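# Move top-heavy tins to grey crate, leave rest standing

## Task

Four tins that look identical sit on the tip-test stand, and some of them are top-heavy. Every top-heavy tin must end up in the grey crate. Every other tin must stay upright on the stand, ahead of the low stop bar. Anything held in place only by the robot at the end does not count. At the end both grippers must have released their tins and pulled away.

## Robot and tools

Robot: two Doosan M1013 six-joint arms, named left_arm and right_arm, each with a Robotiq 2F-140 two-finger gripper and a wrist camera. The names do not refer to sides of any image. Base roots in the scene frame: left_arm at (-0.095, +0.465, 0) m, right_arm at (+0.077, -0.668, 0) m, both turned slightly about z.

Scene frame: origin on the table top midway between the arms, +x out over the table, +z up, left_arm on the +y side. All reported hand poses and velocities use this frame. end_effector_position is the point between the pads when closed. The fingers point along the gripper's +z axis and close along its y axis. Closed fingertips reach about 33 mm past that point, open ones about 9 mm. Closing pushes the tips roughly 24 mm further out, so keep that gap above a surface. Printed hand positions can be off, more so when the arm is stretched out.

execute_actions takes "actions", a list holding one item or nothing, plus an optional "pictures" flag.
- Empty list: no command, just returns the current state.
- {"steps": N} with no rows: a wait of N control steps (1 to 300, each 1/30 s), counted from the previous result. Time spent writing the reply counts toward it.
- {"rows": [...], "steps": N}: a motion of 1 to 15 steps (default 15). Each row is used for one step, and the last row repeats if there are fewer rows than steps.

Each row is one flat list of 18 numbers, each in [-1, 1], covering both arms even if only one moves. The order is left_arm first, then right_arm. For each arm: six joint numbers (waist, shoulder, elbow, forearm roll, wrist pitch, wrist roll), then gripper position, force_limit and speed.

The joint numbers are scaled offsets, not poses. They are added to that arm's joint angles in the most recent result that listed them. If no result in this scene has listed them yet, or for later calls within the same reply, they are added to the angles at the moment the action begins. They are not added to the previous row. Scale: 1.0 equals 1.398 rad for waist and shoulder, 2.097 rad for the elbow, and 2.622 rad for the three wrist joints. Stated joint ranges in radians: elbow -2.792 to 2.792, all others -6.283 to 6.283. A call that pushes a joint more than 0.010 rad outward beyond its range is refused and nothing moves. Requests past the true end are cut off at it, and the result may say "joint sent to its limit". An all-zero joint row is not a hold: it pulls the arm back to the reference angles.

Motion limits: joint target speed is capped at 2.09 rad/s (waist, shoulder), 3.14 (elbow) and 3.93 (wrist joints), with 0.3 s of ramp-up. An arm's joints are slowed together so they arrive at once. Targets may run ahead of the measured angles by at most 0.456, 0.683 and 0.854 rad for those same groups. Targets are also scaled back if they would move the gripper more than 70 mm from where it is. Between calls the arms keep heading to the last row's target until motion settles or a step is HELD.

Gripper numbers are absolute commands, not offsets. position: +1 fully open (140 mm), about -0.8 where the pads meet, -1 closes until blocked. force_limit: about 14 N at -1, 60 N at 0, 107 N at +1. speed: about 30 mm/s at -1, 140 at 0, 250 at +1. To leave a gripper unchanged, send its previous three numbers again, since 0 is itself a command. A grip holds when object_status is 2. The codes are 0 moving, 1 blocked while opening, 2 blocked while closing, 3 reached the target or pads met. To squeeze harder while holding, raise force_limit and switch position between -1 and -0.98. position_measured is in counts: 3 is fully open and 230 is closed.

Result lines: the state line per arm (pose, quat_wxyz, velocities); Joint positions, Joint velocities and torque readings, which are offset and noisy; "joint command not followed" when the clearance check changed targets; HELD for steps whose row was not fully sent; "joint sent to its limit"; MOTOR HOT warnings and OVER-TEMPERATURE FAULT brake stops. Pictures come from cam_high (672x504), cam_left_wrist and cam_right_wrist (504x504 fisheye).

zoom_image(camera, region=[x0, y0, x1, y1]) gives a closer view of part of the last image from that camera. Pixels are counted from the top-left corner, and the region can be at most 504x504. read_manual(section="licences") only returns licence texts. finished_scene(scene) ends and grades the current scene and cannot be undone. Replying without a tool call ends everything.

The simulation keeps running while replies are written. Things to avoid: dropping tins or knocking anything off the table, which fails the task; letting the arms collide or press on each other; and slamming or pushing hard. Contact torque reaching a joint's load limit (309, 309, 145, 40.9, 40.9, 40.9 N m, held weight included) stops that arm for 10 s, and so does an outside force of 144 N. Held parts may occasionally be tugged and loose ones nudged.

Each tool is called as name(argument=value, ...) on one line, values as JSON.

## Session

execute_actions(actions=[])

Scene clock: 0.00 s of 6600.00 s.
left_arm: end_effector_position=(-0.1823, +0.8578, +0.2612) position_measured=3 object_status=3 end_effector_quat_wxyz=(-0.080, +0.697, -0.647, -0.298) end_effector_velocity=(+0.000, +0.000, -0.000) end_effector_angular_velocity=(-0.000, -0.001, +0.000) | right_arm: end_effector_position=(+0.3735, -0.3569, +0.3484) position_measured=3 object_status=3 end_effector_quat_wxyz=(-0.063, -0.463, +0.884, +0.012) end_effector_velocity=(+0.000, -0.000, -0.000) end_effector_angular_velocity=(-0.000, -0.001, -0.000)
Joint positions: left_arm=[ 1.209 -0.525  2.384  0.563  0.892  4.139] | right_arm=[ 0.564 -0.14   1.869  0.05   1.53   4.431]
Joint velocities: left_arm=[-0.     0.    -0.    -0.001 -0.     0.   ] | right_arm=[-0.     0.    -0.    -0.001 -0.001  0.   ]
Joint torques (N m, as the joint torque sensors report them, + toward a larger angle): no reading

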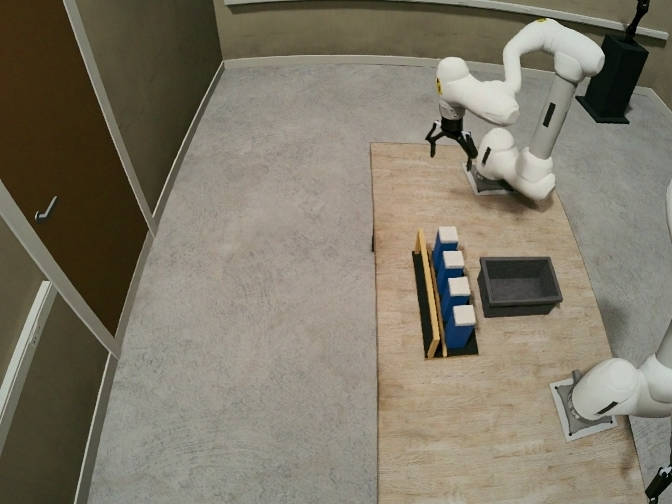

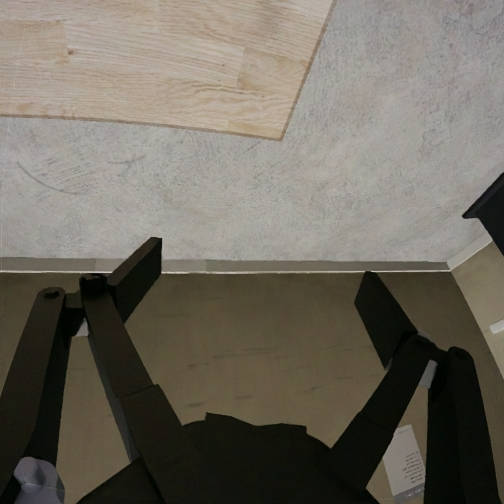

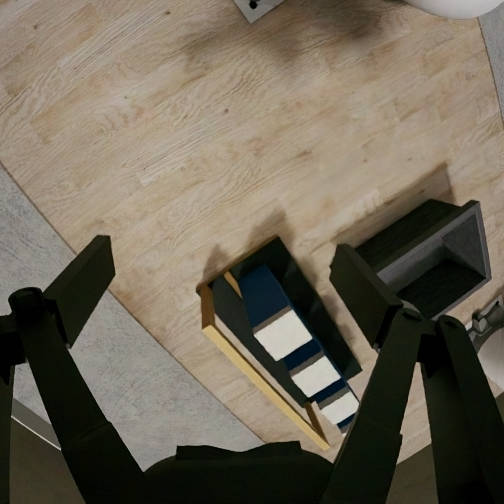

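zoom_image(camera="cam_high", region=[360, 130, 660, 450])

zoom_image(camera="cam_right_wrist", region=[150, 150, 504, 504])

Region (360, 130, 660, 450) of cam_high's 672x504 image, scaled by 1.575, with more detail than that image has; it fills the left 472 columns of this view, and the rest is white.

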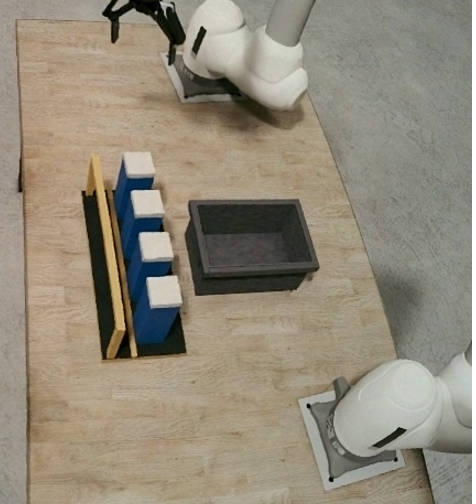

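Region (150, 150, 504, 504) of cam_right_wrist's 504x504 image, scaled by 1.424, with more detail than that image has.

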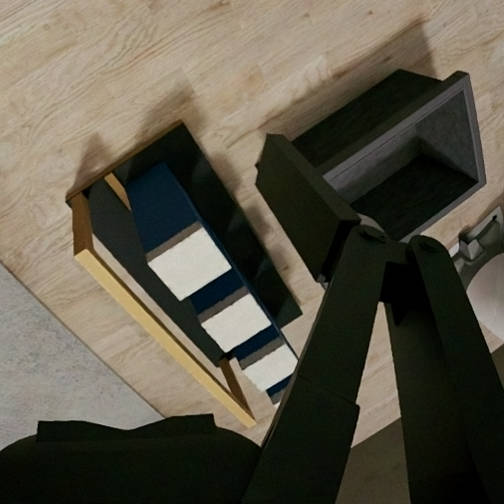

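execute_actions(actions=[{"rows":[[0,0,0,0,0,0,1,0,0,0.312,0.1566,-0.0608,-0.019,-0.0796,0.5366,0.3,0,0]]}], pictures=false)

execute_actions(actions=[{"steps":20}])

zoom_image(camera="cam_high", region=[390, 150, 600, 370])

Scene clock: 4.77 s of 6600.00 s.
left_arm: end_effector_position=(-0.1823, +0.8578, +0.2612) position_measured=3 object_status=3 end_effector_quat_wxyz=(-0.080, +0.697, -0.647, -0.298) end_effector_velocity=(+0.000, +0.000, +0.000) end_effector_angular_velocity=(-0.000, -0.002, +0.000) | right_arm: end_effector_position=(+0.3403, -0.1955, +0.3176) position_measured=91 object_status=0 end_effector_quat_wxyz=(-0.019, -0.216, +0.976, -0.007) end_effector_velocity=(-0.140, +0.332, -0.072) end_effector_angular_velocity=(+0.013, -0.202, -1.890)
Joint positions: left_arm=[ 1.209 -0.525  2.384  0.563  0.892  4.139] | right_arm=[0.863 0.01  1.782 0.016 1.387 5.261]
Joint velocities: left_arm=[ 0.     0.001 -0.001 -0.002  0.     0.   ] | right_arm=[ 0.597  0.299 -0.175 -0.068 -0.286  2.499]
Joint torques (N m, as the joint torque sensors report them, + toward a larger angle): left_arm=[  1.94   6.54 -43.43   4.54  -0.42   0.12] | right_arm=[ -2.38 -41.52 -40.18   4.2    0.64   0.29]
Steps of this call (steps 1 to 90: nothing new was sent; then 1.27 s passed at rest; steps 91 to 105: all 15 steps of this action). Readings (joint positions | what the end effector reports):
91: left_arm=[1.209 -0.525 2.384 0.563 0.892 4.139] | right_arm=[0.564 -0.140 1.869 0.050 1.530 4.432] | left_arm position_measured=3 object_status=3 | right_arm position_measured=3 object_status=0
92: left_arm=[1.209 -0.525 2.384 0.563 0.892 4.139] | right_arm=[0.568 -0.138 1.868 0.050 1.529 4.440] | left_arm position_measured=3 object_status=3 | right_arm position_measured=7 object_status=0
94: left_arm=[1.209 -0.525 2.384 0.563 0.892 4.139] | right_arm=[0.598 -0.123 1.859 0.046 1.514 4.500] | left_arm position_measured=3 object_status=3 | right_arm position_measured=22 object_status=0
98: left_arm=[1.209 -0.525 2.384 0.563 0.892 4.139] | right_arm=[0.707 -0.068 1.827 0.034 1.462 4.736] | left_arm position_measured=3 object_status=3 | right_arm position_measured=52 object_status=0
105: the state above

Scene clock: 5.43 s of 6600.00 s.
left_arm: end_effector_position=(-0.1823, +0.8578, +0.2612) position_measured=3 object_status=3 end_effector_quat_wxyz=(-0.080, +0.697, -0.647, -0.298) end_effector_velocity=(+0.000, +0.000, +0.001) end_effector_angular_velocity=(+0.001, +0.000, -0.000) | right_arm: end_effector_position=(+0.3000, -0.1200, +0.2998) position_measured=91 object_status=3 end_effector_quat_wxyz=(-0.000, +0.000, +1.000, -0.000) end_effector_velocity=(+0.000, -0.000, -0.000) end_effector_angular_velocity=(-0.001, -0.001, +0.001)
Joint positions: left_arm=[ 1.209 -0.525  2.384  0.563  0.892  4.139] | right_arm=[1.    0.079 1.742 0.    1.322 5.838]
Joint velocities: left_arm=[-0.    -0.    -0.001  0.     0.    -0.   ] | right_arm=[ 0.     0.    -0.    -0.001  0.001  0.   ]
Joint torques (N m, as the joint torque sensors report them, + toward a larger angle): left_arm=[  2.14   6.21 -43.33   4.53  -0.43   0.13] | right_arm=[ -5.15 -48.09 -38.76   4.79   0.57   0.37]
Steps of this call (steps 1 to 20: the robot went on to your last target). Readings (joint positions | what the end effector reports):
1: left_arm=[1.209 -0.525 2.384 0.563 0.892 4.139] | right_arm=[0.883 0.020 1.776 0.014 1.378 5.346] | left_arm position_measured=3 object_status=3 | right_arm position_measured=91 object_status=0
2: left_arm=[1.209 -0.525 2.384 0.563 0.892 4.139] | right_arm=[0.903 0.030 1.770 0.011 1.368 5.430] | left_arm position_measured=3 object_status=3 | right_arm position_measured=91 object_status=0
4: left_arm=[1.209 -0.525 2.384 0.563 0.892 4.139] | right_arm=[0.942 0.050 1.759 0.007 1.349 5.595] | left_arm position_measured=3 object_status=3 | right_arm position_measured=91 object_status=3
8: left_arm=[1.209 -0.525 2.384 0.563 0.892 4.139] | right_arm=[0.994 0.076 1.744 0.001 1.325 5.811] | left_arm position_measured=3 object_status=3 | right_arm position_measured=91 object_status=3
20: the state above

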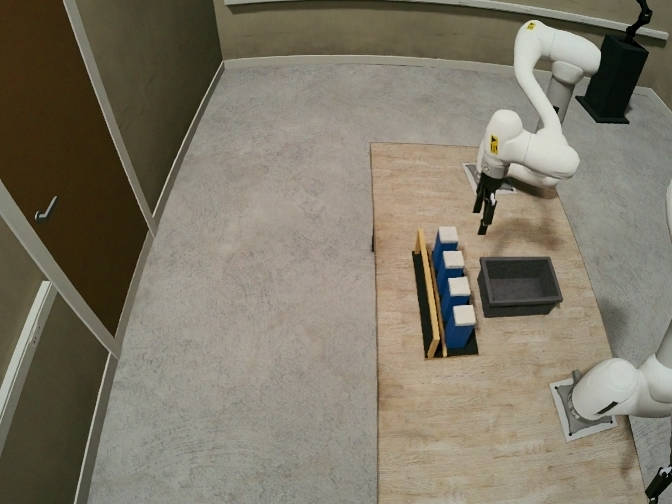

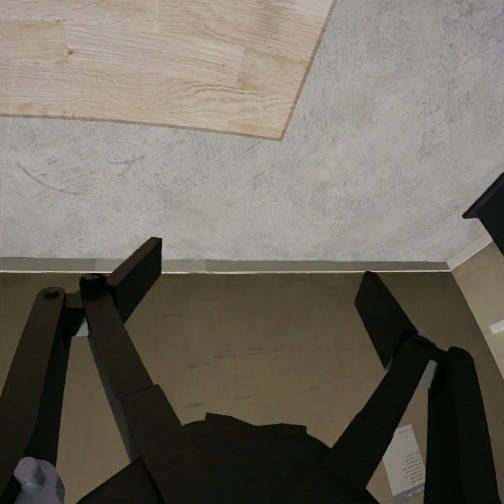

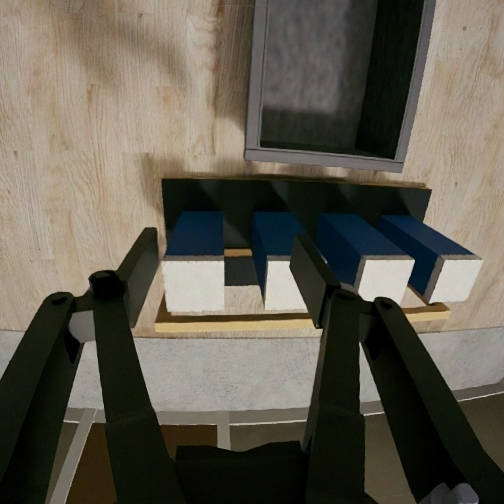

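Region (390, 150, 600, 370) of cam_high's 672x504 image, scaled by 2.291, with more detail than that image has; it fills the left 481 columns of this view, and the rest is white.

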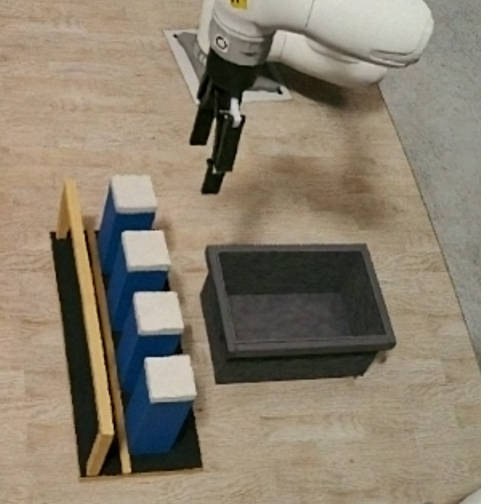

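execute_actions(actions=[{"rows":[[0,0,0,0,0,0,1,0,0,-0.0086,0.0782,0.0392,0,-0.0736,-0.0046,0.5,0,0]]}])

zoom_image(camera="cam_high", region=[390, 150, 600, 370])

Scene clock: 7.03 s of 6600.00 s.
left_arm: end_effector_position=(-0.1823, +0.8578, +0.2612) position_measured=3 object_status=3 end_effector_quat_wxyz=(-0.080, +0.697, -0.647, -0.298) end_effector_velocity=(-0.000, +0.000, +0.000) end_effector_angular_velocity=(-0.000, -0.000, +0.000) | right_arm: end_effector_position=(+0.3205, -0.0945, +0.1902) position_measured=66 object_status=3 end_effector_quat_wxyz=(-0.000, +0.000, +1.000, +0.000) end_effector_velocity=(+0.000, -0.001, -0.001) end_effector_angular_velocity=(-0.002, -0.000, -0.000)
Joint positions: left_arm=[ 1.209 -0.525  2.384  0.563  0.892  4.139] | right_arm=[0.988 0.188 1.824 0.    1.129 5.826]
Joint velocities: left_arm=[ 0.  0. -0. -0.  0.  0.] | right_arm=[-0.001  0.     0.002 -0.001 -0.001 -0.   ]
Joint torques (N m, as the joint torque sensors report them, + toward a larger angle): left_arm=[  2.29   6.4  -43.32   4.48  -0.42  -0.06] | right_arm=[ -3.67 -55.96 -35.67   4.06   0.72   0.36]
Steps of this call (steps 1 to 15: the robot went on to your last target; steps 16 to 33: nothing new was sent; steps 34 to 48: all 15 steps of this action). Readings (joint positions | what the end effector reports):
34: left_arm=[1.209 -0.525 2.384 0.563 0.892 4.139] | right_arm=[1.000 0.079 1.742 0.000 1.321 5.838] | left_arm position_measured=3 object_status=3 | right_arm position_measured=91 object_status=0
35: left_arm=[1.209 -0.525 2.384 0.563 0.892 4.139] | right_arm=[1.000 0.083 1.744 0.000 1.313 5.838] | left_arm position_measured=3 object_status=3 | right_arm position_measured=87 object_status=0
37: left_arm=[1.209 -0.525 2.384 0.563 0.892 4.139] | right_arm=[0.997 0.114 1.768 0.000 1.259 5.834] | left_arm position_measured=3 object_status=3 | right_arm position_measured=72 object_status=0
41: left_arm=[1.209 -0.525 2.384 0.563 0.892 4.139] | right_arm=[0.989 0.180 1.818 0.000 1.144 5.827] | left_arm position_measured=3 object_status=3 | right_arm position_measured=66 object_status=0
48: the state above

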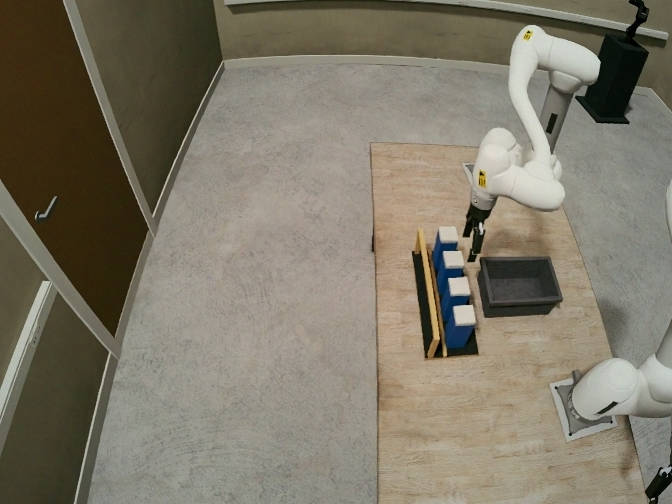

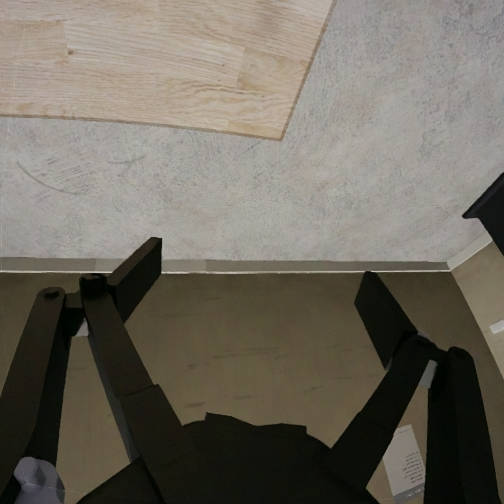

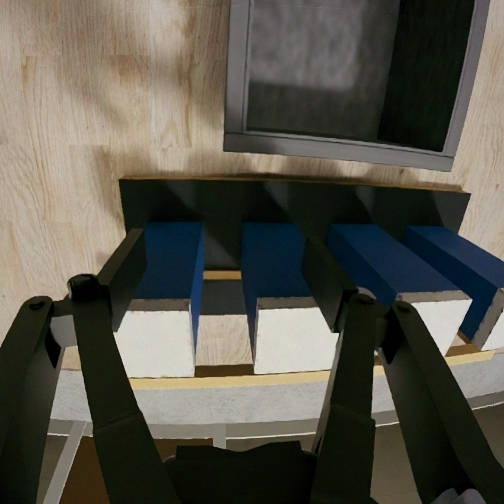

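Region (390, 150, 600, 370) of cam_high's 672x504 image, scaled by 2.291, with more detail than that image has; it fills the left 481 columns of this view, and the rest is white.

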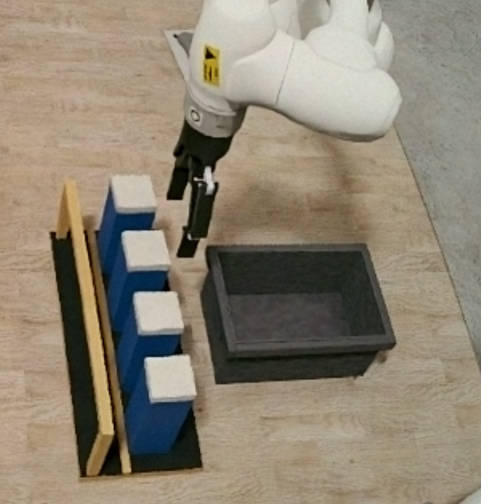

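execute_actions(actions=[{"rows":[[0,0,0,0,0,0,1,0,0,0,0.0166,0.0153,0,-0.0208,0,0.5,0,0]],"steps":9}], pictures=false)

execute_actions(actions=[{"rows":[[0,0,0,0,0,0,1,0,0,-0.02,0.009,-0.0078,0,0.0014,-0.0105,0.5,0,0]],"steps":8}], pictures=false)

execute_actions(actions=[{"rows":[[0,0,0,0,0,0,1,0,0,-0.02,0.009,-0.0078,0,0.0014,-0.0105,0.5,0,0]],"steps":8}], pictures=false)

execute_actions(actions=[{"rows":[[0,0,0,0,0,0,1,0,0,-0.02,0.009,-0.0078,0,0.0014,-0.0105,0.5,0,0]],"steps":10}])

zoom_image(camera="cam_high", region=[390, 190, 540, 370])

Scene clock: 9.03 s of 6600.00 s.
left_arm: end_effector_position=(-0.1823, +0.8578, +0.2612) position_measured=3 object_status=3 end_effector_quat_wxyz=(-0.080, +0.697, -0.647, -0.298) end_effector_velocity=(+0.000, +0.001, +0.001) end_effector_angular_velocity=(+0.001, +0.000, -0.000) | right_arm: end_effector_position=(+0.3205, -0.0946, +0.1600) position_measured=66 object_status=3 end_effector_quat_wxyz=(-0.000, +0.000, +1.000, +0.000) end_effector_velocity=(-0.001, -0.002, -0.002) end_effector_angular_velocity=(-0.003, +0.001, +0.000)
Joint positions: left_arm=[ 1.209 -0.525  2.384  0.563  0.892  4.139] | right_arm=[0.988 0.211 1.856 0.    1.074 5.826]
Joint velocities: left_arm=[-0.     0.001 -0.001  0.     0.     0.   ] | right_arm=[ 0.     0.001  0.004 -0.    -0.001  0.   ]
Joint torques (N m, as the joint torque sensors report them, + toward a larger angle): left_arm=[  2.52   6.29 -43.19   4.47  -0.32   0.04] | right_arm=[ -4.68 -57.46 -36.32   4.12   0.51   0.31]
Steps of this call (steps 1 to 15: the robot went on to your last target; steps 16 to 51: nothing new was sent; steps 52 to 60: all 9 steps of this action). Readings (joint positions | what the end effector reports):
52: left_arm=[1.209 -0.525 2.384 0.563 0.892 4.139] | right_arm=[0.988 0.188 1.824 0.000 1.128 5.826] | left_arm position_measured=3 object_status=3 | right_arm position_measured=66 object_status=3
53: left_arm=[1.209 -0.525 2.384 0.563 0.892 4.139] | right_arm=[0.988 0.191 1.829 0.001 1.120 5.826] | left_arm position_measured=3 object_status=3 | right_arm position_measured=66 object_status=3
55: left_arm=[1.209 -0.525 2.384 0.563 0.892 4.139] | right_arm=[0.988 0.207 1.852 0.000 1.083 5.826] | left_arm position_measured=3 object_status=3 | right_arm position_measured=66 object_status=3
59: left_arm=[1.209 -0.525 2.384 0.563 0.892 4.139] | right_arm=[0.988 0.211 1.856 0.000 1.074 5.826] | left_arm position_measured=3 object_status=3 | right_arm position_measured=66 object_status=3
60: the state above

Scene clock: 9.30 s of 6600.00 s.
left_arm: end_effector_position=(-0.1823, +0.8578, +0.2612) position_measured=3 object_status=3 end_effector_quat_wxyz=(-0.080, +0.697, -0.647, -0.298) end_effector_velocity=(+0.000, -0.000, -0.000) end_effector_angular_velocity=(-0.001, -0.002, +0.001) | right_arm: end_effector_position=(+0.3404, -0.0939, +0.1601) position_measured=66 object_status=3 end_effector_quat_wxyz=(-0.000, +0.000, +1.000, +0.000) end_effector_velocity=(-0.001, -0.000, +0.002) end_effector_angular_velocity=(-0.001, +0.001, +0.001)
Joint positions: left_arm=[ 1.209 -0.525  2.384  0.563  0.892  4.139] | right_arm=[0.96  0.224 1.84  0.    1.078 5.799]
Joint velocities: left_arm=[ 0.     0.    -0.001 -0.002  0.    -0.   ] | right_arm=[ 0.    -0.001 -0.002  0.001  0.005 -0.001]
Joint torques (N m, as the joint torque sensors report them, + toward a larger angle): left_arm=[  2.07   6.68 -43.39   4.51  -0.37   0.  ] | right_arm=[ -4.6  -61.76 -34.61   4.22   0.3    0.8 ]
Steps of this call (steps 1 to 8: all 8 steps of this action). Readings (joint positions | what the end effector reports):
1: left_arm=[1.209 -0.525 2.384 0.563 0.892 4.139] | right_arm=[0.988 0.211 1.856 0.000 1.074 5.826] | left_arm position_measured=3 object_status=3 | right_arm position_measured=66 object_status=3
2: left_arm=[1.209 -0.525 2.384 0.563 0.892 4.139] | right_arm=[0.984 0.213 1.854 0.000 1.074 5.821] | left_arm position_measured=3 object_status=3 | right_arm position_measured=66 object_status=3
4: left_arm=[1.209 -0.525 2.384 0.563 0.892 4.139] | right_arm=[0.965 0.222 1.842 0.000 1.077 5.803] | left_arm position_measured=3 object_status=3 | right_arm position_measured=66 object_status=3
8: the state above

Scene clock: 9.57 s of 6600.00 s.
left_arm: end_effector_position=(-0.1823, +0.8578, +0.2612) position_measured=3 object_status=3 end_effector_quat_wxyz=(-0.080, +0.697, -0.647, -0.298) end_effector_velocity=(+0.000, +0.001, +0.002) end_effector_angular_velocity=(+0.003, -0.000, -0.001) | right_arm: end_effector_position=(+0.3606, -0.0940, +0.1602) position_measured=66 object_status=3 end_effector_quat_wxyz=(-0.000, +0.001, +1.000, +0.000) end_effector_velocity=(+0.000, +0.001, +0.001) end_effector_angular_velocity=(+0.001, -0.001, +0.001)
Joint positions: left_arm=[ 1.209 -0.525  2.384  0.563  0.892  4.139] | right_arm=[0.932 0.236 1.823 0.    1.081 5.771]
Joint velocities: left_arm=[-0.    -0.    -0.002  0.    -0.001 -0.   ] | right_arm=[ 0.    -0.001 -0.001 -0.     0.001 -0.001]
Joint torques (N m, as the joint torque sensors report them, + toward a larger angle): left_arm=[  1.53   6.86 -43.17   4.53  -0.36   0.07] | right_arm=[ -8.36 -61.92 -35.28   4.1    0.45  -0.2 ]
Steps of this call (steps 1 to 8: all 8 steps of this action). Readings (joint positions | what the end effector reports):
1: left_arm=[1.209 -0.525 2.384 0.563 0.892 4.139] | right_arm=[0.960 0.224 1.839 0.000 1.078 5.798] | left_arm position_measured=3 object_status=3 | right_arm position_measured=66 object_status=3
2: left_arm=[1.209 -0.525 2.384 0.563 0.892 4.139] | right_arm=[0.956 0.226 1.837 0.000 1.079 5.794] | left_arm position_measured=3 object_status=3 | right_arm position_measured=66 object_status=3
4: left_arm=[1.209 -0.525 2.384 0.563 0.892 4.139] | right_arm=[0.937 0.235 1.826 0.000 1.081 5.775] | left_arm position_measured=3 object_status=3 | right_arm position_measured=66 object_status=3
8: the state above

Scene clock: 9.90 s of 6600.00 s.
left_arm: end_effector_position=(-0.1823, +0.8578, +0.2612) position_measured=3 object_status=3 end_effector_quat_wxyz=(-0.080, +0.697, -0.647, -0.298) end_effector_velocity=(-0.000, +0.001, +0.001) end_effector_angular_velocity=(+0.002, +0.000, +0.000) | right_arm: end_effector_position=(+0.3809, -0.0948, +0.1601) position_measured=66 object_status=3 end_effector_quat_wxyz=(-0.000, +0.001, +1.000, +0.000) end_effector_velocity=(+0.000, -0.000, +0.001) end_effector_angular_velocity=(-0.000, -0.002, +0.002)
Joint positions: left_arm=[ 1.209 -0.525  2.384  0.563  0.892  4.139] | right_arm=[0.904 0.249 1.807 0.    1.085 5.744]
Joint velocities: left_arm=[ 0.001 -0.    -0.002  0.001 -0.    -0.   ] | right_arm=[ 0.    -0.001 -0.001 -0.002  0.001 -0.   ]
Joint torques (N m, as the joint torque sensors report them, + toward a larger angle): left_arm=[  2.16   6.33 -42.87   4.51  -0.4    0.13] | right_arm=[ -5.24 -61.35 -34.52   3.59  -0.14  -0.08]
Steps of this call (steps 1 to 10: all 10 steps of this action). Readings (joint positions | what the end effector reports):
1: left_arm=[1.209 -0.525 2.384 0.563 0.892 4.139] | right_arm=[0.932 0.237 1.823 0.000 1.081 5.771] | left_arm position_measured=3 object_status=3 | right_arm position_measured=66 object_status=3
2: left_arm=[1.209 -0.525 2.384 0.563 0.892 4.139] | right_arm=[0.928 0.238 1.820 0.000 1.082 5.766] | left_arm position_measured=3 object_status=3 | right_arm position_measured=66 object_status=3
4: left_arm=[1.209 -0.525 2.384 0.563 0.892 4.139] | right_arm=[0.909 0.247 1.809 0.000 1.085 5.748] | left_arm position_measured=3 object_status=3 | right_arm position_measured=66 object_status=3
8: left_arm=[1.209 -0.525 2.384 0.563 0.892 4.139] | right_arm=[0.904 0.249 1.807 0.000 1.085 5.744] | left_arm position_measured=3 object_status=3 | right_arm position_measured=66 object_status=3
10: the state above

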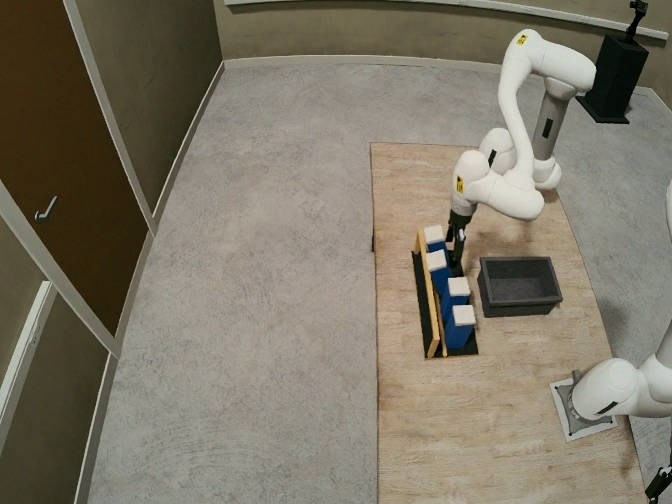

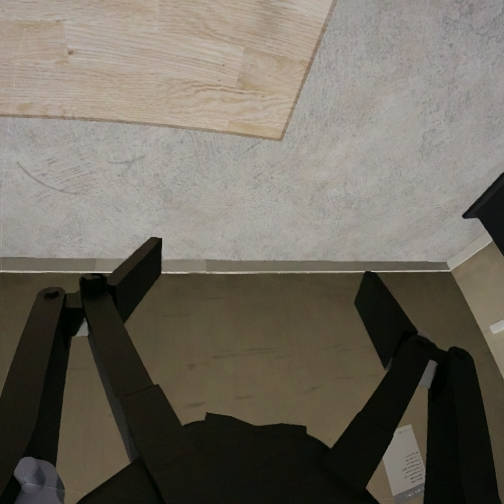

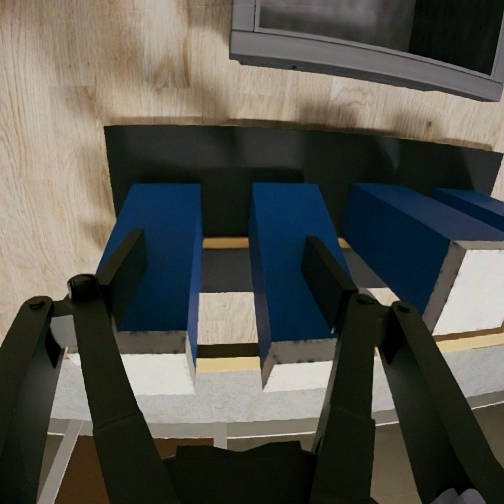

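Region (390, 190, 540, 370) of cam_high's 672x504 image, scaled by 2.800, with more detail than that image has.

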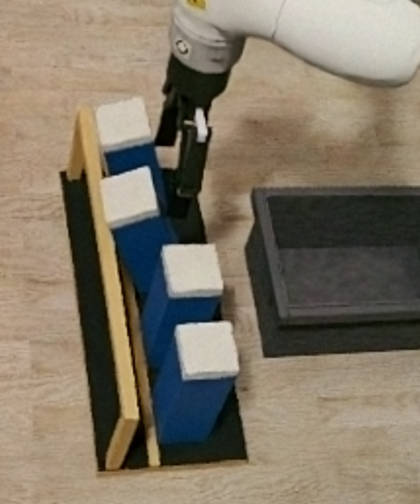

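execute_actions(actions=[{"rows":[[0,0,0,0,0,0,1,0,0,-0.009,0.004,-0.0035,0,0.0006,-0.0047,0.5,0,0]],"steps":10}])

execute_actions(actions=[{"rows":[[0,0,0,0,0,0,1,0,0,0.01,-0.0045,0.0039,0,-0.0007,0.005,0.5,0,0],[0,0,0,0,0,0,1,0,0,0.01,-0.0045,0.0039,0,-0.0007,0.005,0.5,0,0],[0,0,0,0,0,0,1,0,0,0.01,-0.0045,0.0039,0,-0.0007,0.005,0.5,0,0],[0,0,0,0,0,0,1,0,0,0.02,-0.009,0.0078,0,-0.0014,0.0105,0.5,0,0],[0,0,0,0,0,0,1,0,0,0.02,-0.009,0.0078,0,-0.0014,0.0105,0.5,0,0],[0,0,0,0,0,0,1,0,0,0.02,-0.009,0.0078,0,-0.0014,0.0105,0.5,0,0],[0,0,0,0,0,0,1,0,0,0.03,-0.0135,0.0117,0,-0.0021,0.016,0.5,0,0],[0,0,0,0,0,0,1,0,0,0.03,-0.0135,0.0117,0,-0.0021,0.016,0.5,0,0],[0,0,0,0,0,0,1,0,0,0.03,-0.0135,0.0117,0,-0.0021,0.016,0.5,0,0],[0,0,0,0,0,0,1,0,0,0.04,-0.018,0.0156,0,-0.0028,0.021,0.5,0,0],[0,0,0,0,0,0,1,0,0,0.04,-0.018,0.0156,0,-0.0028,0.021,0.5,0,0],[0,0,0,0,0,0,1,0,0,0.04,-0.018,0.0156,0,-0.0028,0.021,0.5,0,0],[0,0,0,0,0,0,1,0,0,0.05,-0.022,0.0195,0,-0.0035,0.026,0.5,0,0],[0,0,0,0,0,0,1,0,0,0.05,-0.022,0.0195,0,-0.0035,0.026,0.5,0,0],[0,0,0,0,0,0,1,0,0,0.075,-0.034,0.029,0,-0.005,0.04,0.5,0,0]]}], pictures=false)

execute_actions(actions=[{"steps":10}])

Scene clock: 11.77 s of 6600.00 s.
left_arm: end_effector_position=(-0.1823, +0.8578, +0.2612) position_measured=3 object_status=3 end_effector_quat_wxyz=(-0.080, +0.697, -0.647, -0.298) end_effector_velocity=(-0.000, +0.000, +0.000) end_effector_angular_velocity=(+0.000, +0.002, -0.001) | right_arm: end_effector_position=(+0.3901, -0.0954, +0.1602) position_measured=66 object_status=3 end_effector_quat_wxyz=(+0.000, +0.001, +1.000, +0.000) end_effector_velocity=(+0.000, -0.000, -0.001) end_effector_angular_velocity=(-0.002, -0.001, +0.002)
Joint positions: left_arm=[ 1.209 -0.525  2.384  0.563  0.892  4.139] | right_arm=[0.892 0.255 1.8   0.    1.087 5.731]
Joint velocities: left_arm=[-0.     0.    -0.     0.002  0.     0.   ] | right_arm=[ 0.001  0.001 -0.    -0.002  0.    -0.   ]
Joint torques (N m, as the joint torque sensors report them, + toward a larger angle): left_arm=[  1.17   6.67 -42.94   4.54  -0.31   0.09] | right_arm=[ -8.76 -64.6  -36.22   3.04  -0.66   0.41]
Steps of this call (steps 1 to 15: the robot went on to your last target; steps 16 to 46: nothing new was sent; steps 47 to 56: all 10 steps of this action). Readings (joint positions | what the end effector reports):
47: left_arm=[1.209 -0.525 2.384 0.563 0.892 4.139] | right_arm=[0.904 0.249 1.807 0.000 1.085 5.743] | left_arm position_measured=3 object_status=3 | right_arm position_measured=66 object_status=3
48: left_arm=[1.209 -0.525 2.384 0.563 0.892 4.139] | right_arm=[0.900 0.251 1.805 0.000 1.086 5.739] | left_arm position_measured=3 object_status=3 | right_arm position_measured=66 object_status=3
50: left_arm=[1.209 -0.525 2.384 0.563 0.892 4.139] | right_arm=[0.893 0.254 1.800 0.001 1.087 5.732] | left_arm position_measured=3 object_status=3 | right_arm position_measured=66 object_status=3
54: left_arm=[1.209 -0.525 2.384 0.563 0.892 4.139] | right_arm=[0.892 0.255 1.800 0.000 1.087 5.731] | left_arm position_measured=3 object_status=3 | right_arm position_measured=66 object_status=3
56: the state above

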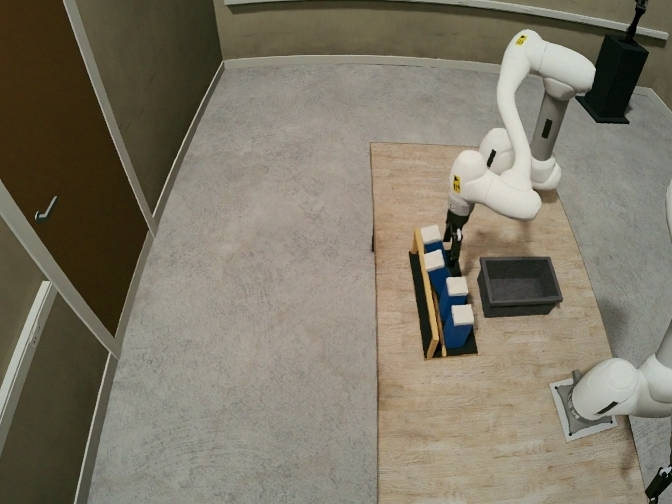

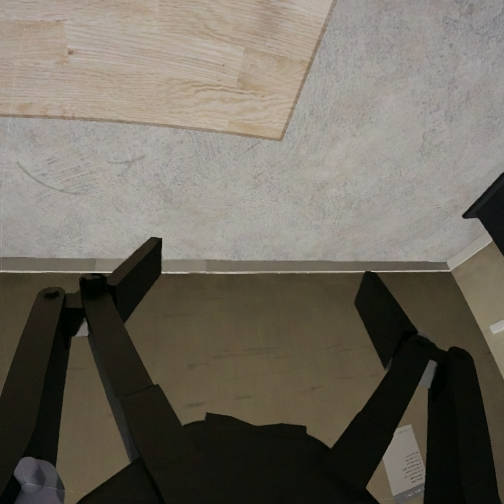

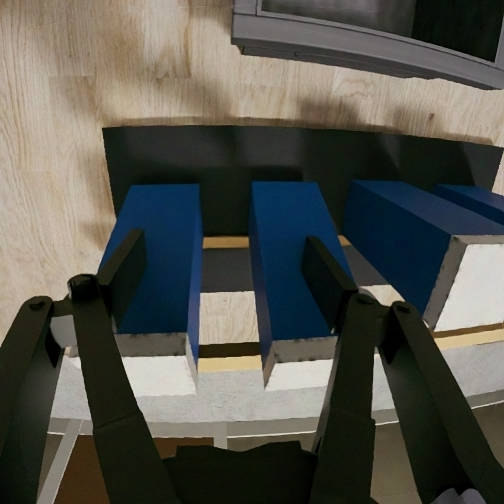

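Scene clock: 12.27 s of 6600.00 s.
left_arm: end_effector_position=(-0.1823, +0.8578, +0.2612) position_measured=3 object_status=3 end_effector_quat_wxyz=(-0.080, +0.697, -0.647, -0.298) end_effector_velocity=(-0.000, -0.000, -0.000) end_effector_angular_velocity=(-0.000, +0.001, -0.000) | right_arm: end_effector_position=(+0.3420, -0.0940, +0.1598) position_measured=66 object_status=3 end_effector_quat_wxyz=(-0.000, +0.000, +1.000, -0.000) end_effector_velocity=(-0.132, +0.001, -0.001) end_effector_angular_velocity=(-0.001, -0.001, +0.014)
Joint positions: left_arm=[ 1.209 -0.525  2.384  0.563  0.892  4.139] | right_arm=[0.958 0.225 1.838 0.    1.078 5.796]
Joint velocities: left_arm=[-0.    -0.     0.001  0.001  0.    -0.   ] | right_arm=[ 0.186 -0.08   0.103 -0.001 -0.023  0.173]
Joint torques (N m, as the joint torque sensors report them, + toward a larger angle): left_arm=[  1.63   6.42 -43.53   4.51  -0.4    0.  ] | right_arm=[ -9.   -54.   -36.06   4.16   0.62   0.67]
Steps of this call (steps 1 to 15: all 15 steps of this action). Readings (joint positions | what the end effector reports):
1: left_arm=[1.209 -0.525 2.384 0.563 0.892 4.139] | right_arm=[0.892 0.255 1.800 0.000 1.087 5.731] | left_arm position_measured=3 object_status=3 | right_arm position_measured=66 object_status=3
2: left_arm=[1.209 -0.525 2.384 0.563 0.892 4.139] | right_arm=[0.895 0.254 1.801 0.000 1.087 5.734] | left_arm position_measured=3 object_status=3 | right_arm position_measured=66 object_status=3
4: left_arm=[1.209 -0.525 2.384 0.563 0.892 4.139] | right_arm=[0.905 0.249 1.807 0.000 1.086 5.743] | left_arm position_measured=3 object_status=3 | right_arm position_measured=66 object_status=3
8: left_arm=[1.209 -0.525 2.384 0.563 0.892 4.139] | right_arm=[0.924 0.241 1.818 0.000 1.083 5.763] | left_arm position_measured=3 object_status=3 | right_arm position_measured=66 object_status=3
15: the state above

Scene clock: 12.60 s of 6600.00 s.
left_arm: end_effector_position=(-0.1823, +0.8578, +0.2612) position_measured=3 object_status=3 end_effector_quat_wxyz=(-0.080, +0.697, -0.647, -0.298) end_effector_velocity=(-0.000, -0.000, -0.001) end_effector_angular_velocity=(-0.001, +0.001, -0.001) | right_arm: end_effector_position=(+0.3146, -0.0948, +0.1604) position_measured=66 object_status=3 end_effector_quat_wxyz=(-0.000, +0.001, +1.000, +0.000) end_effector_velocity=(+0.000, -0.000, -0.001) end_effector_angular_velocity=(-0.002, -0.000, +0.000)
Joint positions: left_arm=[ 1.209 -0.525  2.384  0.563  0.892  4.139] | right_arm=[0.997 0.207 1.86  0.    1.074 5.836]
Joint velocities: left_arm=[-0.     0.     0.001  0.001 -0.     0.   ] | right_arm=[ 0.     0.002  0.001 -0.001 -0.001  0.   ]
Joint torques (N m, as the joint torque sensors report them, + toward a larger angle): left_arm=[  1.82   6.59 -43.09   4.59  -0.38   0.06] | right_arm=[ -1.14 -58.42 -34.8    4.     0.47  -0.07]
Steps of this call (steps 1 to 10: the robot went on to your last target). Readings (joint positions | what the end effector reports):
1: left_arm=[1.209 -0.525 2.384 0.563 0.892 4.139] | right_arm=[0.967 0.222 1.843 0.000 1.077 5.805] | left_arm position_measured=3 object_status=3 | right_arm position_measured=66 object_status=3
2: left_arm=[1.209 -0.525 2.384 0.563 0.892 4.139] | right_arm=[0.980 0.216 1.851 0.000 1.076 5.818] | left_arm position_measured=3 object_status=3 | right_arm position_measured=66 object_status=3
4: left_arm=[1.209 -0.525 2.384 0.563 0.892 4.139] | right_arm=[0.995 0.208 1.860 0.000 1.074 5.834] | left_arm position_measured=3 object_status=3 | right_arm position_measured=66 object_status=3
8: left_arm=[1.209 -0.525 2.384 0.563 0.892 4.139] | right_arm=[0.997 0.207 1.860 0.000 1.074 5.836] | left_arm position_measured=3 object_status=3 | right_arm position_measured=66 object_status=3
10: the state above

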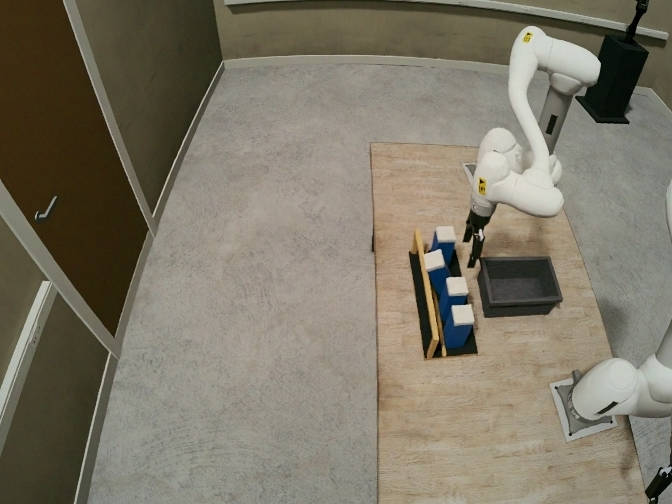

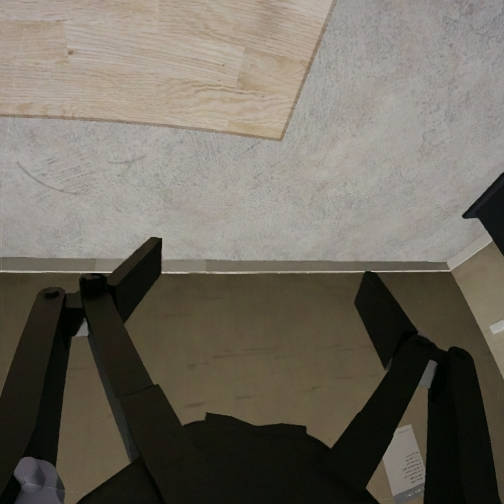

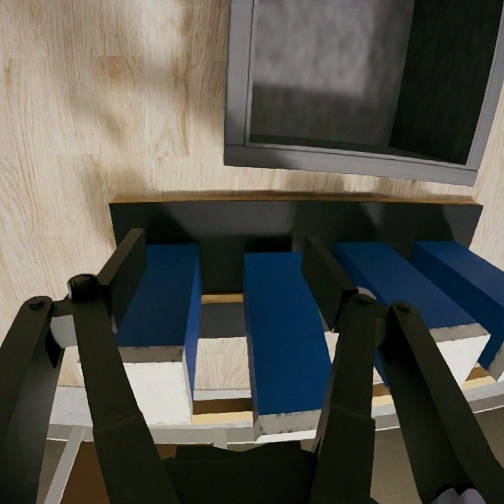

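execute_actions(actions=[{"rows":[[0,0,0,0,0,0,1,0,0,0.079,0.2096,-0.198,0,0.047,0.034,0.5,0,0]]}], pictures=false)

execute_actions(actions=[{"steps":10}])

execute_actions(actions=[{"rows":[[0,0,0,0,0,0,1,0,0,-0.0167,0.007,-0.0074,0,0.0022,-0.009,0.5,0,0],[0,0,0,0,0,0,1,0,0,-0.0167,0.007,-0.0074,0,0.0022,-0.009,0.5,0,0],[0,0,0,0,0,0,1,0,0,-0.0167,0.007,-0.0074,0,0.0022,-0.009,0.5,0,0],[0,0,0,0,0,0,1,0,0,-0.0167,0.007,-0.0074,0,0.0022,-0.009,0.5,0,0],[0,0,0,0,0,0,1,0,0,-0.021,0.0087,-0.0092,0,0.0028,-0.011,0.5,0,0],[0,0,0,0,0,0,1,0,0,-0.025,0.0105,-0.011,0,0.0033,-0.013,0.5,0,0],[0,0,0,0,0,0,1,0,0,-0.029,0.012,-0.013,0,0.0039,-0.0155,0.5,0,0],[0,0,0,0,0,0,1,0,0,-0.033,0.014,-0.0148,0,0.0044,-0.018,0.5,0,0],[0,0,0,0,0,0,1,0,0,-0.0375,0.0157,-0.0166,0,0.005,-0.02,0.5,0,0],[0,0,0,0,0,0,1,0,0,-0.042,0.0175,-0.0185,0,0.0055,-0.022,0.5,0,0],[0,0,0,0,0,0,1,0,0,-0.046,0.019,-0.0203,0,0.006,-0.0245,0.5,0,0],[0,0,0,0,0,0,1,0,0,-0.05,0.021,-0.0222,0,0.0066,-0.027,0.5,0,0]]}])

Scene clock: 15.03 s of 6600.00 s.
left_arm: end_effector_position=(-0.1823, +0.8578, +0.2612) position_measured=3 object_status=3 end_effector_quat_wxyz=(-0.080, +0.697, -0.647, -0.298) end_effector_velocity=(+0.000, -0.000, -0.000) end_effector_angular_velocity=(-0.000, -0.000, +0.000) | right_arm: end_effector_position=(+0.3165, +0.1084, +0.1600) position_measured=66 object_status=3 end_effector_quat_wxyz=(-0.000, -0.009, +1.000, -0.000) end_effector_velocity=(-0.026, +0.218, -0.029) end_effector_angular_velocity=(-0.008, -0.001, +0.026)
Joint positions: left_arm=[ 1.209 -0.525  2.384  0.563  0.892  4.139] | right_arm=[1.103 0.491 1.459 0.    1.193 5.922]
Joint velocities: left_arm=[-0. -0.  0. -0.  0. -0.] | right_arm=[ 0.121  0.324 -0.45  -0.003  0.133  0.096]
Joint torques (N m, as the joint torque sensors report them, + toward a larger angle): left_arm=[  2.59   6.72 -43.07   4.55  -0.37   0.02] | right_arm=[  -8.19 -111.16  -34.51    3.26    1.3     0.72]
Steps of this call (steps 1 to 30: the robot went on to your last target; steps 31 to 58: nothing new was sent; steps 59 to 73: all 15 steps of this action). Readings (joint positions | what the end effector reports):
59: left_arm=[1.209 -0.525 2.384 0.563 0.892 4.139] | right_arm=[0.997 0.207 1.860 0.000 1.074 5.836] | left_arm position_measured=3 object_status=3 | right_arm position_measured=66 object_status=3
60: left_arm=[1.209 -0.525 2.384 0.563 0.892 4.139] | right_arm=[0.998 0.211 1.854 0.000 1.075 5.838] | left_arm position_measured=3 object_status=3 | right_arm position_measured=66 object_status=3
62: left_arm=[1.209 -0.525 2.384 0.563 0.892 4.139] | right_arm=[1.010 0.243 1.809 0.000 1.088 5.847] | left_arm position_measured=3 object_status=3 | right_arm position_measured=66 object_status=3
66: left_arm=[1.209 -0.525 2.384 0.563 0.892 4.139] | right_arm=[1.047 0.339 1.672 0.000 1.129 5.876] | left_arm position_measured=3 object_status=3 | right_arm position_measured=66 object_status=3
73: the state above

Scene clock: 15.37 s of 6600.00 s.
left_arm: end_effector_position=(-0.1823, +0.8578, +0.2612) position_measured=3 object_status=3 end_effector_quat_wxyz=(-0.080, +0.697, -0.647, -0.298) end_effector_velocity=(-0.000, +0.000, +0.001) end_effector_angular_velocity=(+0.002, +0.001, +0.000) | right_arm: end_effector_position=(+0.3158, +0.1149, +0.1596) position_measured=66 object_status=3 end_effector_quat_wxyz=(-0.000, -0.010, +1.000, -0.000) end_effector_velocity=(-0.000, -0.000, -0.000) end_effector_angular_velocity=(-0.000, +0.001, -0.001)
Joint positions: left_arm=[ 1.209 -0.525  2.384  0.563  0.892  4.139] | right_arm=[1.107 0.5   1.445 0.    1.197 5.925]
Joint velocities: left_arm=[ 0.001 -0.    -0.001  0.001  0.     0.   ] | right_arm=[-0.     0.     0.     0.001 -0.     0.   ]
Joint torques (N m, as the joint torque sensors report them, + toward a larger angle): left_arm=[  1.43   6.72 -43.43   4.52  -0.41   0.07] | right_arm=[ -2.01 -87.2  -37.38   4.3    0.56   0.22]
Steps of this call (steps 1 to 10: the robot went on to your last target). Readings (joint positions | what the end effector reports):
1: left_arm=[1.209 -0.525 2.384 0.563 0.892 4.139] | right_arm=[1.106 0.498 1.449 0.000 1.196 5.924] | left_arm position_measured=3 object_status=3 | right_arm position_measured=66 object_status=3
2: left_arm=[1.209 -0.525 2.384 0.563 0.892 4.139] | right_arm=[1.107 0.500 1.446 0.000 1.197 5.925] | left_arm position_measured=3 object_status=3 | right_arm position_measured=66 object_status=3
4: left_arm=[1.209 -0.525 2.384 0.563 0.892 4.139] | right_arm=[1.107 0.500 1.445 0.000 1.197 5.925] | left_arm position_measured=3 object_status=3 | right_arm position_measured=66 object_status=3
8: left_arm=[1.209 -0.525 2.384 0.563 0.892 4.139] | right_arm=[1.107 0.500 1.445 0.000 1.197 5.925] | left_arm position_measured=3 object_status=3 | right_arm position_measured=66 object_status=3
10: the state above

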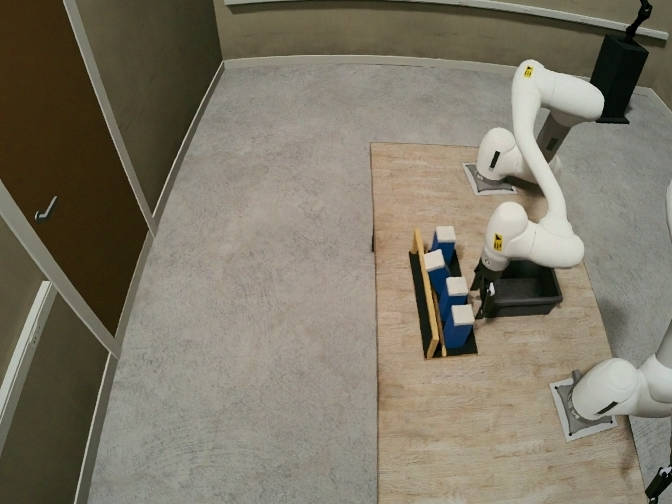

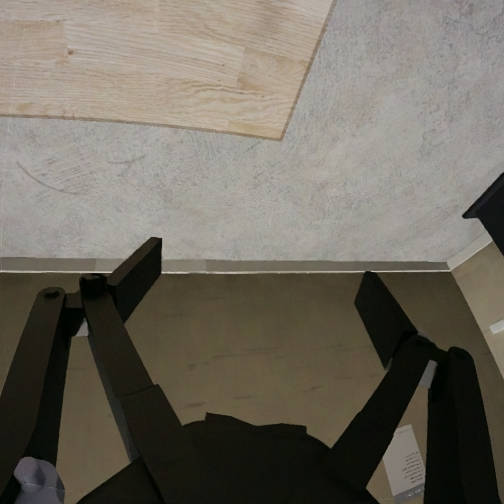

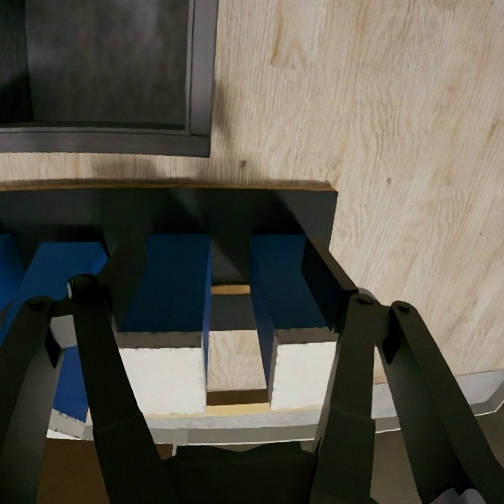

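Scene clock: 15.87 s of 6600.00 s.
left_arm: end_effector_position=(-0.1823, +0.8578, +0.2612) position_measured=3 object_status=3 end_effector_quat_wxyz=(-0.080, +0.697, -0.647, -0.298) end_effector_velocity=(+0.000, +0.000, -0.000) end_effector_angular_velocity=(+0.001, -0.001, -0.001) | right_arm: end_effector_position=(+0.3772, +0.1139, +0.1594) position_measured=66 object_status=3 end_effector_quat_wxyz=(-0.000, -0.010, +1.000, -0.000) end_effector_velocity=(+0.015, -0.001, -0.000) end_effector_angular_velocity=(-0.002, -0.000, +0.007)
Joint positions: left_arm=[ 1.209 -0.525  2.384  0.563  0.892  4.139] | right_arm=[1.037 0.529 1.399 0.    1.214 5.855]
Joint velocities: left_arm=[ 0.    -0.001  0.    -0.    -0.001  0.   ] | right_arm=[-0.016  0.008 -0.013 -0.001  0.007 -0.022]
Joint torques (N m, as the joint torque sensors report them, + toward a larger angle): left_arm=[  1.94   7.   -43.02   4.41  -0.31   0.13] | right_arm=[ 12.14 -95.12 -37.85   4.49   0.04   0.53]
Steps of this call (steps 1 to 15: all 15 steps of this action). Readings (joint positions | what the end effector reports):
1: left_arm=[1.209 -0.525 2.384 0.563 0.892 4.139] | right_arm=[1.107 0.500 1.445 0.000 1.197 5.925] | left_arm position_measured=3 object_status=3 | right_arm position_measured=66 object_status=3
2: left_arm=[1.209 -0.525 2.384 0.563 0.892 4.139] | right_arm=[1.103 0.502 1.442 0.000 1.198 5.921] | left_arm position_measured=3 object_status=3 | right_arm position_measured=66 object_status=3
4: left_arm=[1.209 -0.525 2.384 0.563 0.892 4.139] | right_arm=[1.087 0.509 1.431 0.000 1.202 5.905] | left_arm position_measured=3 object_status=3 | right_arm position_measured=66 object_status=3
8: left_arm=[1.209 -0.525 2.384 0.563 0.892 4.139] | right_arm=[1.072 0.515 1.422 0.000 1.206 5.890] | left_arm position_measured=3 object_status=3 | right_arm position_measured=66 object_status=3
15: the state above

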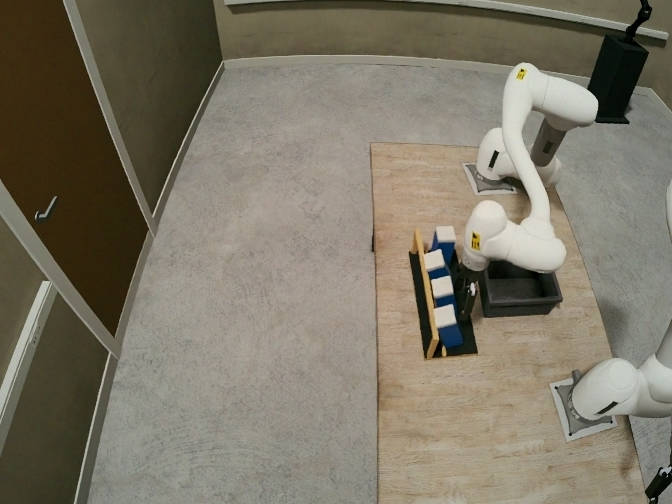

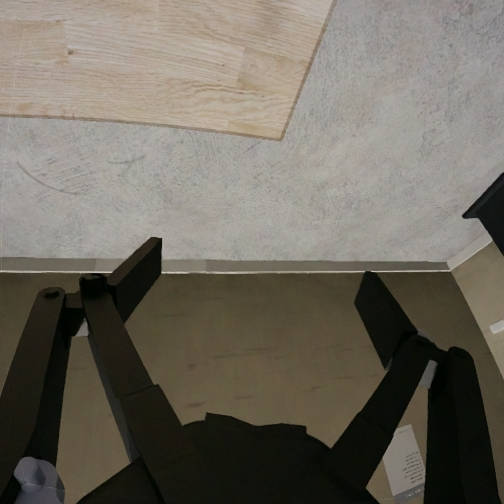

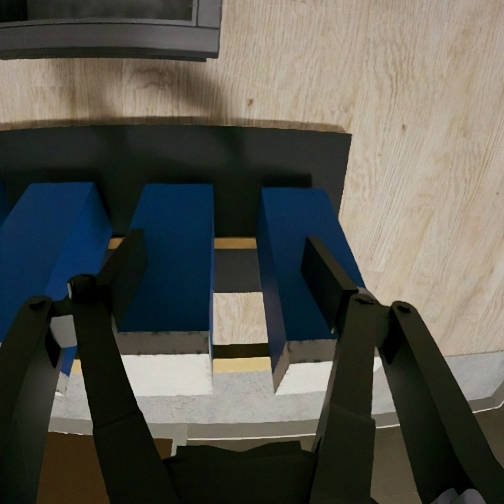

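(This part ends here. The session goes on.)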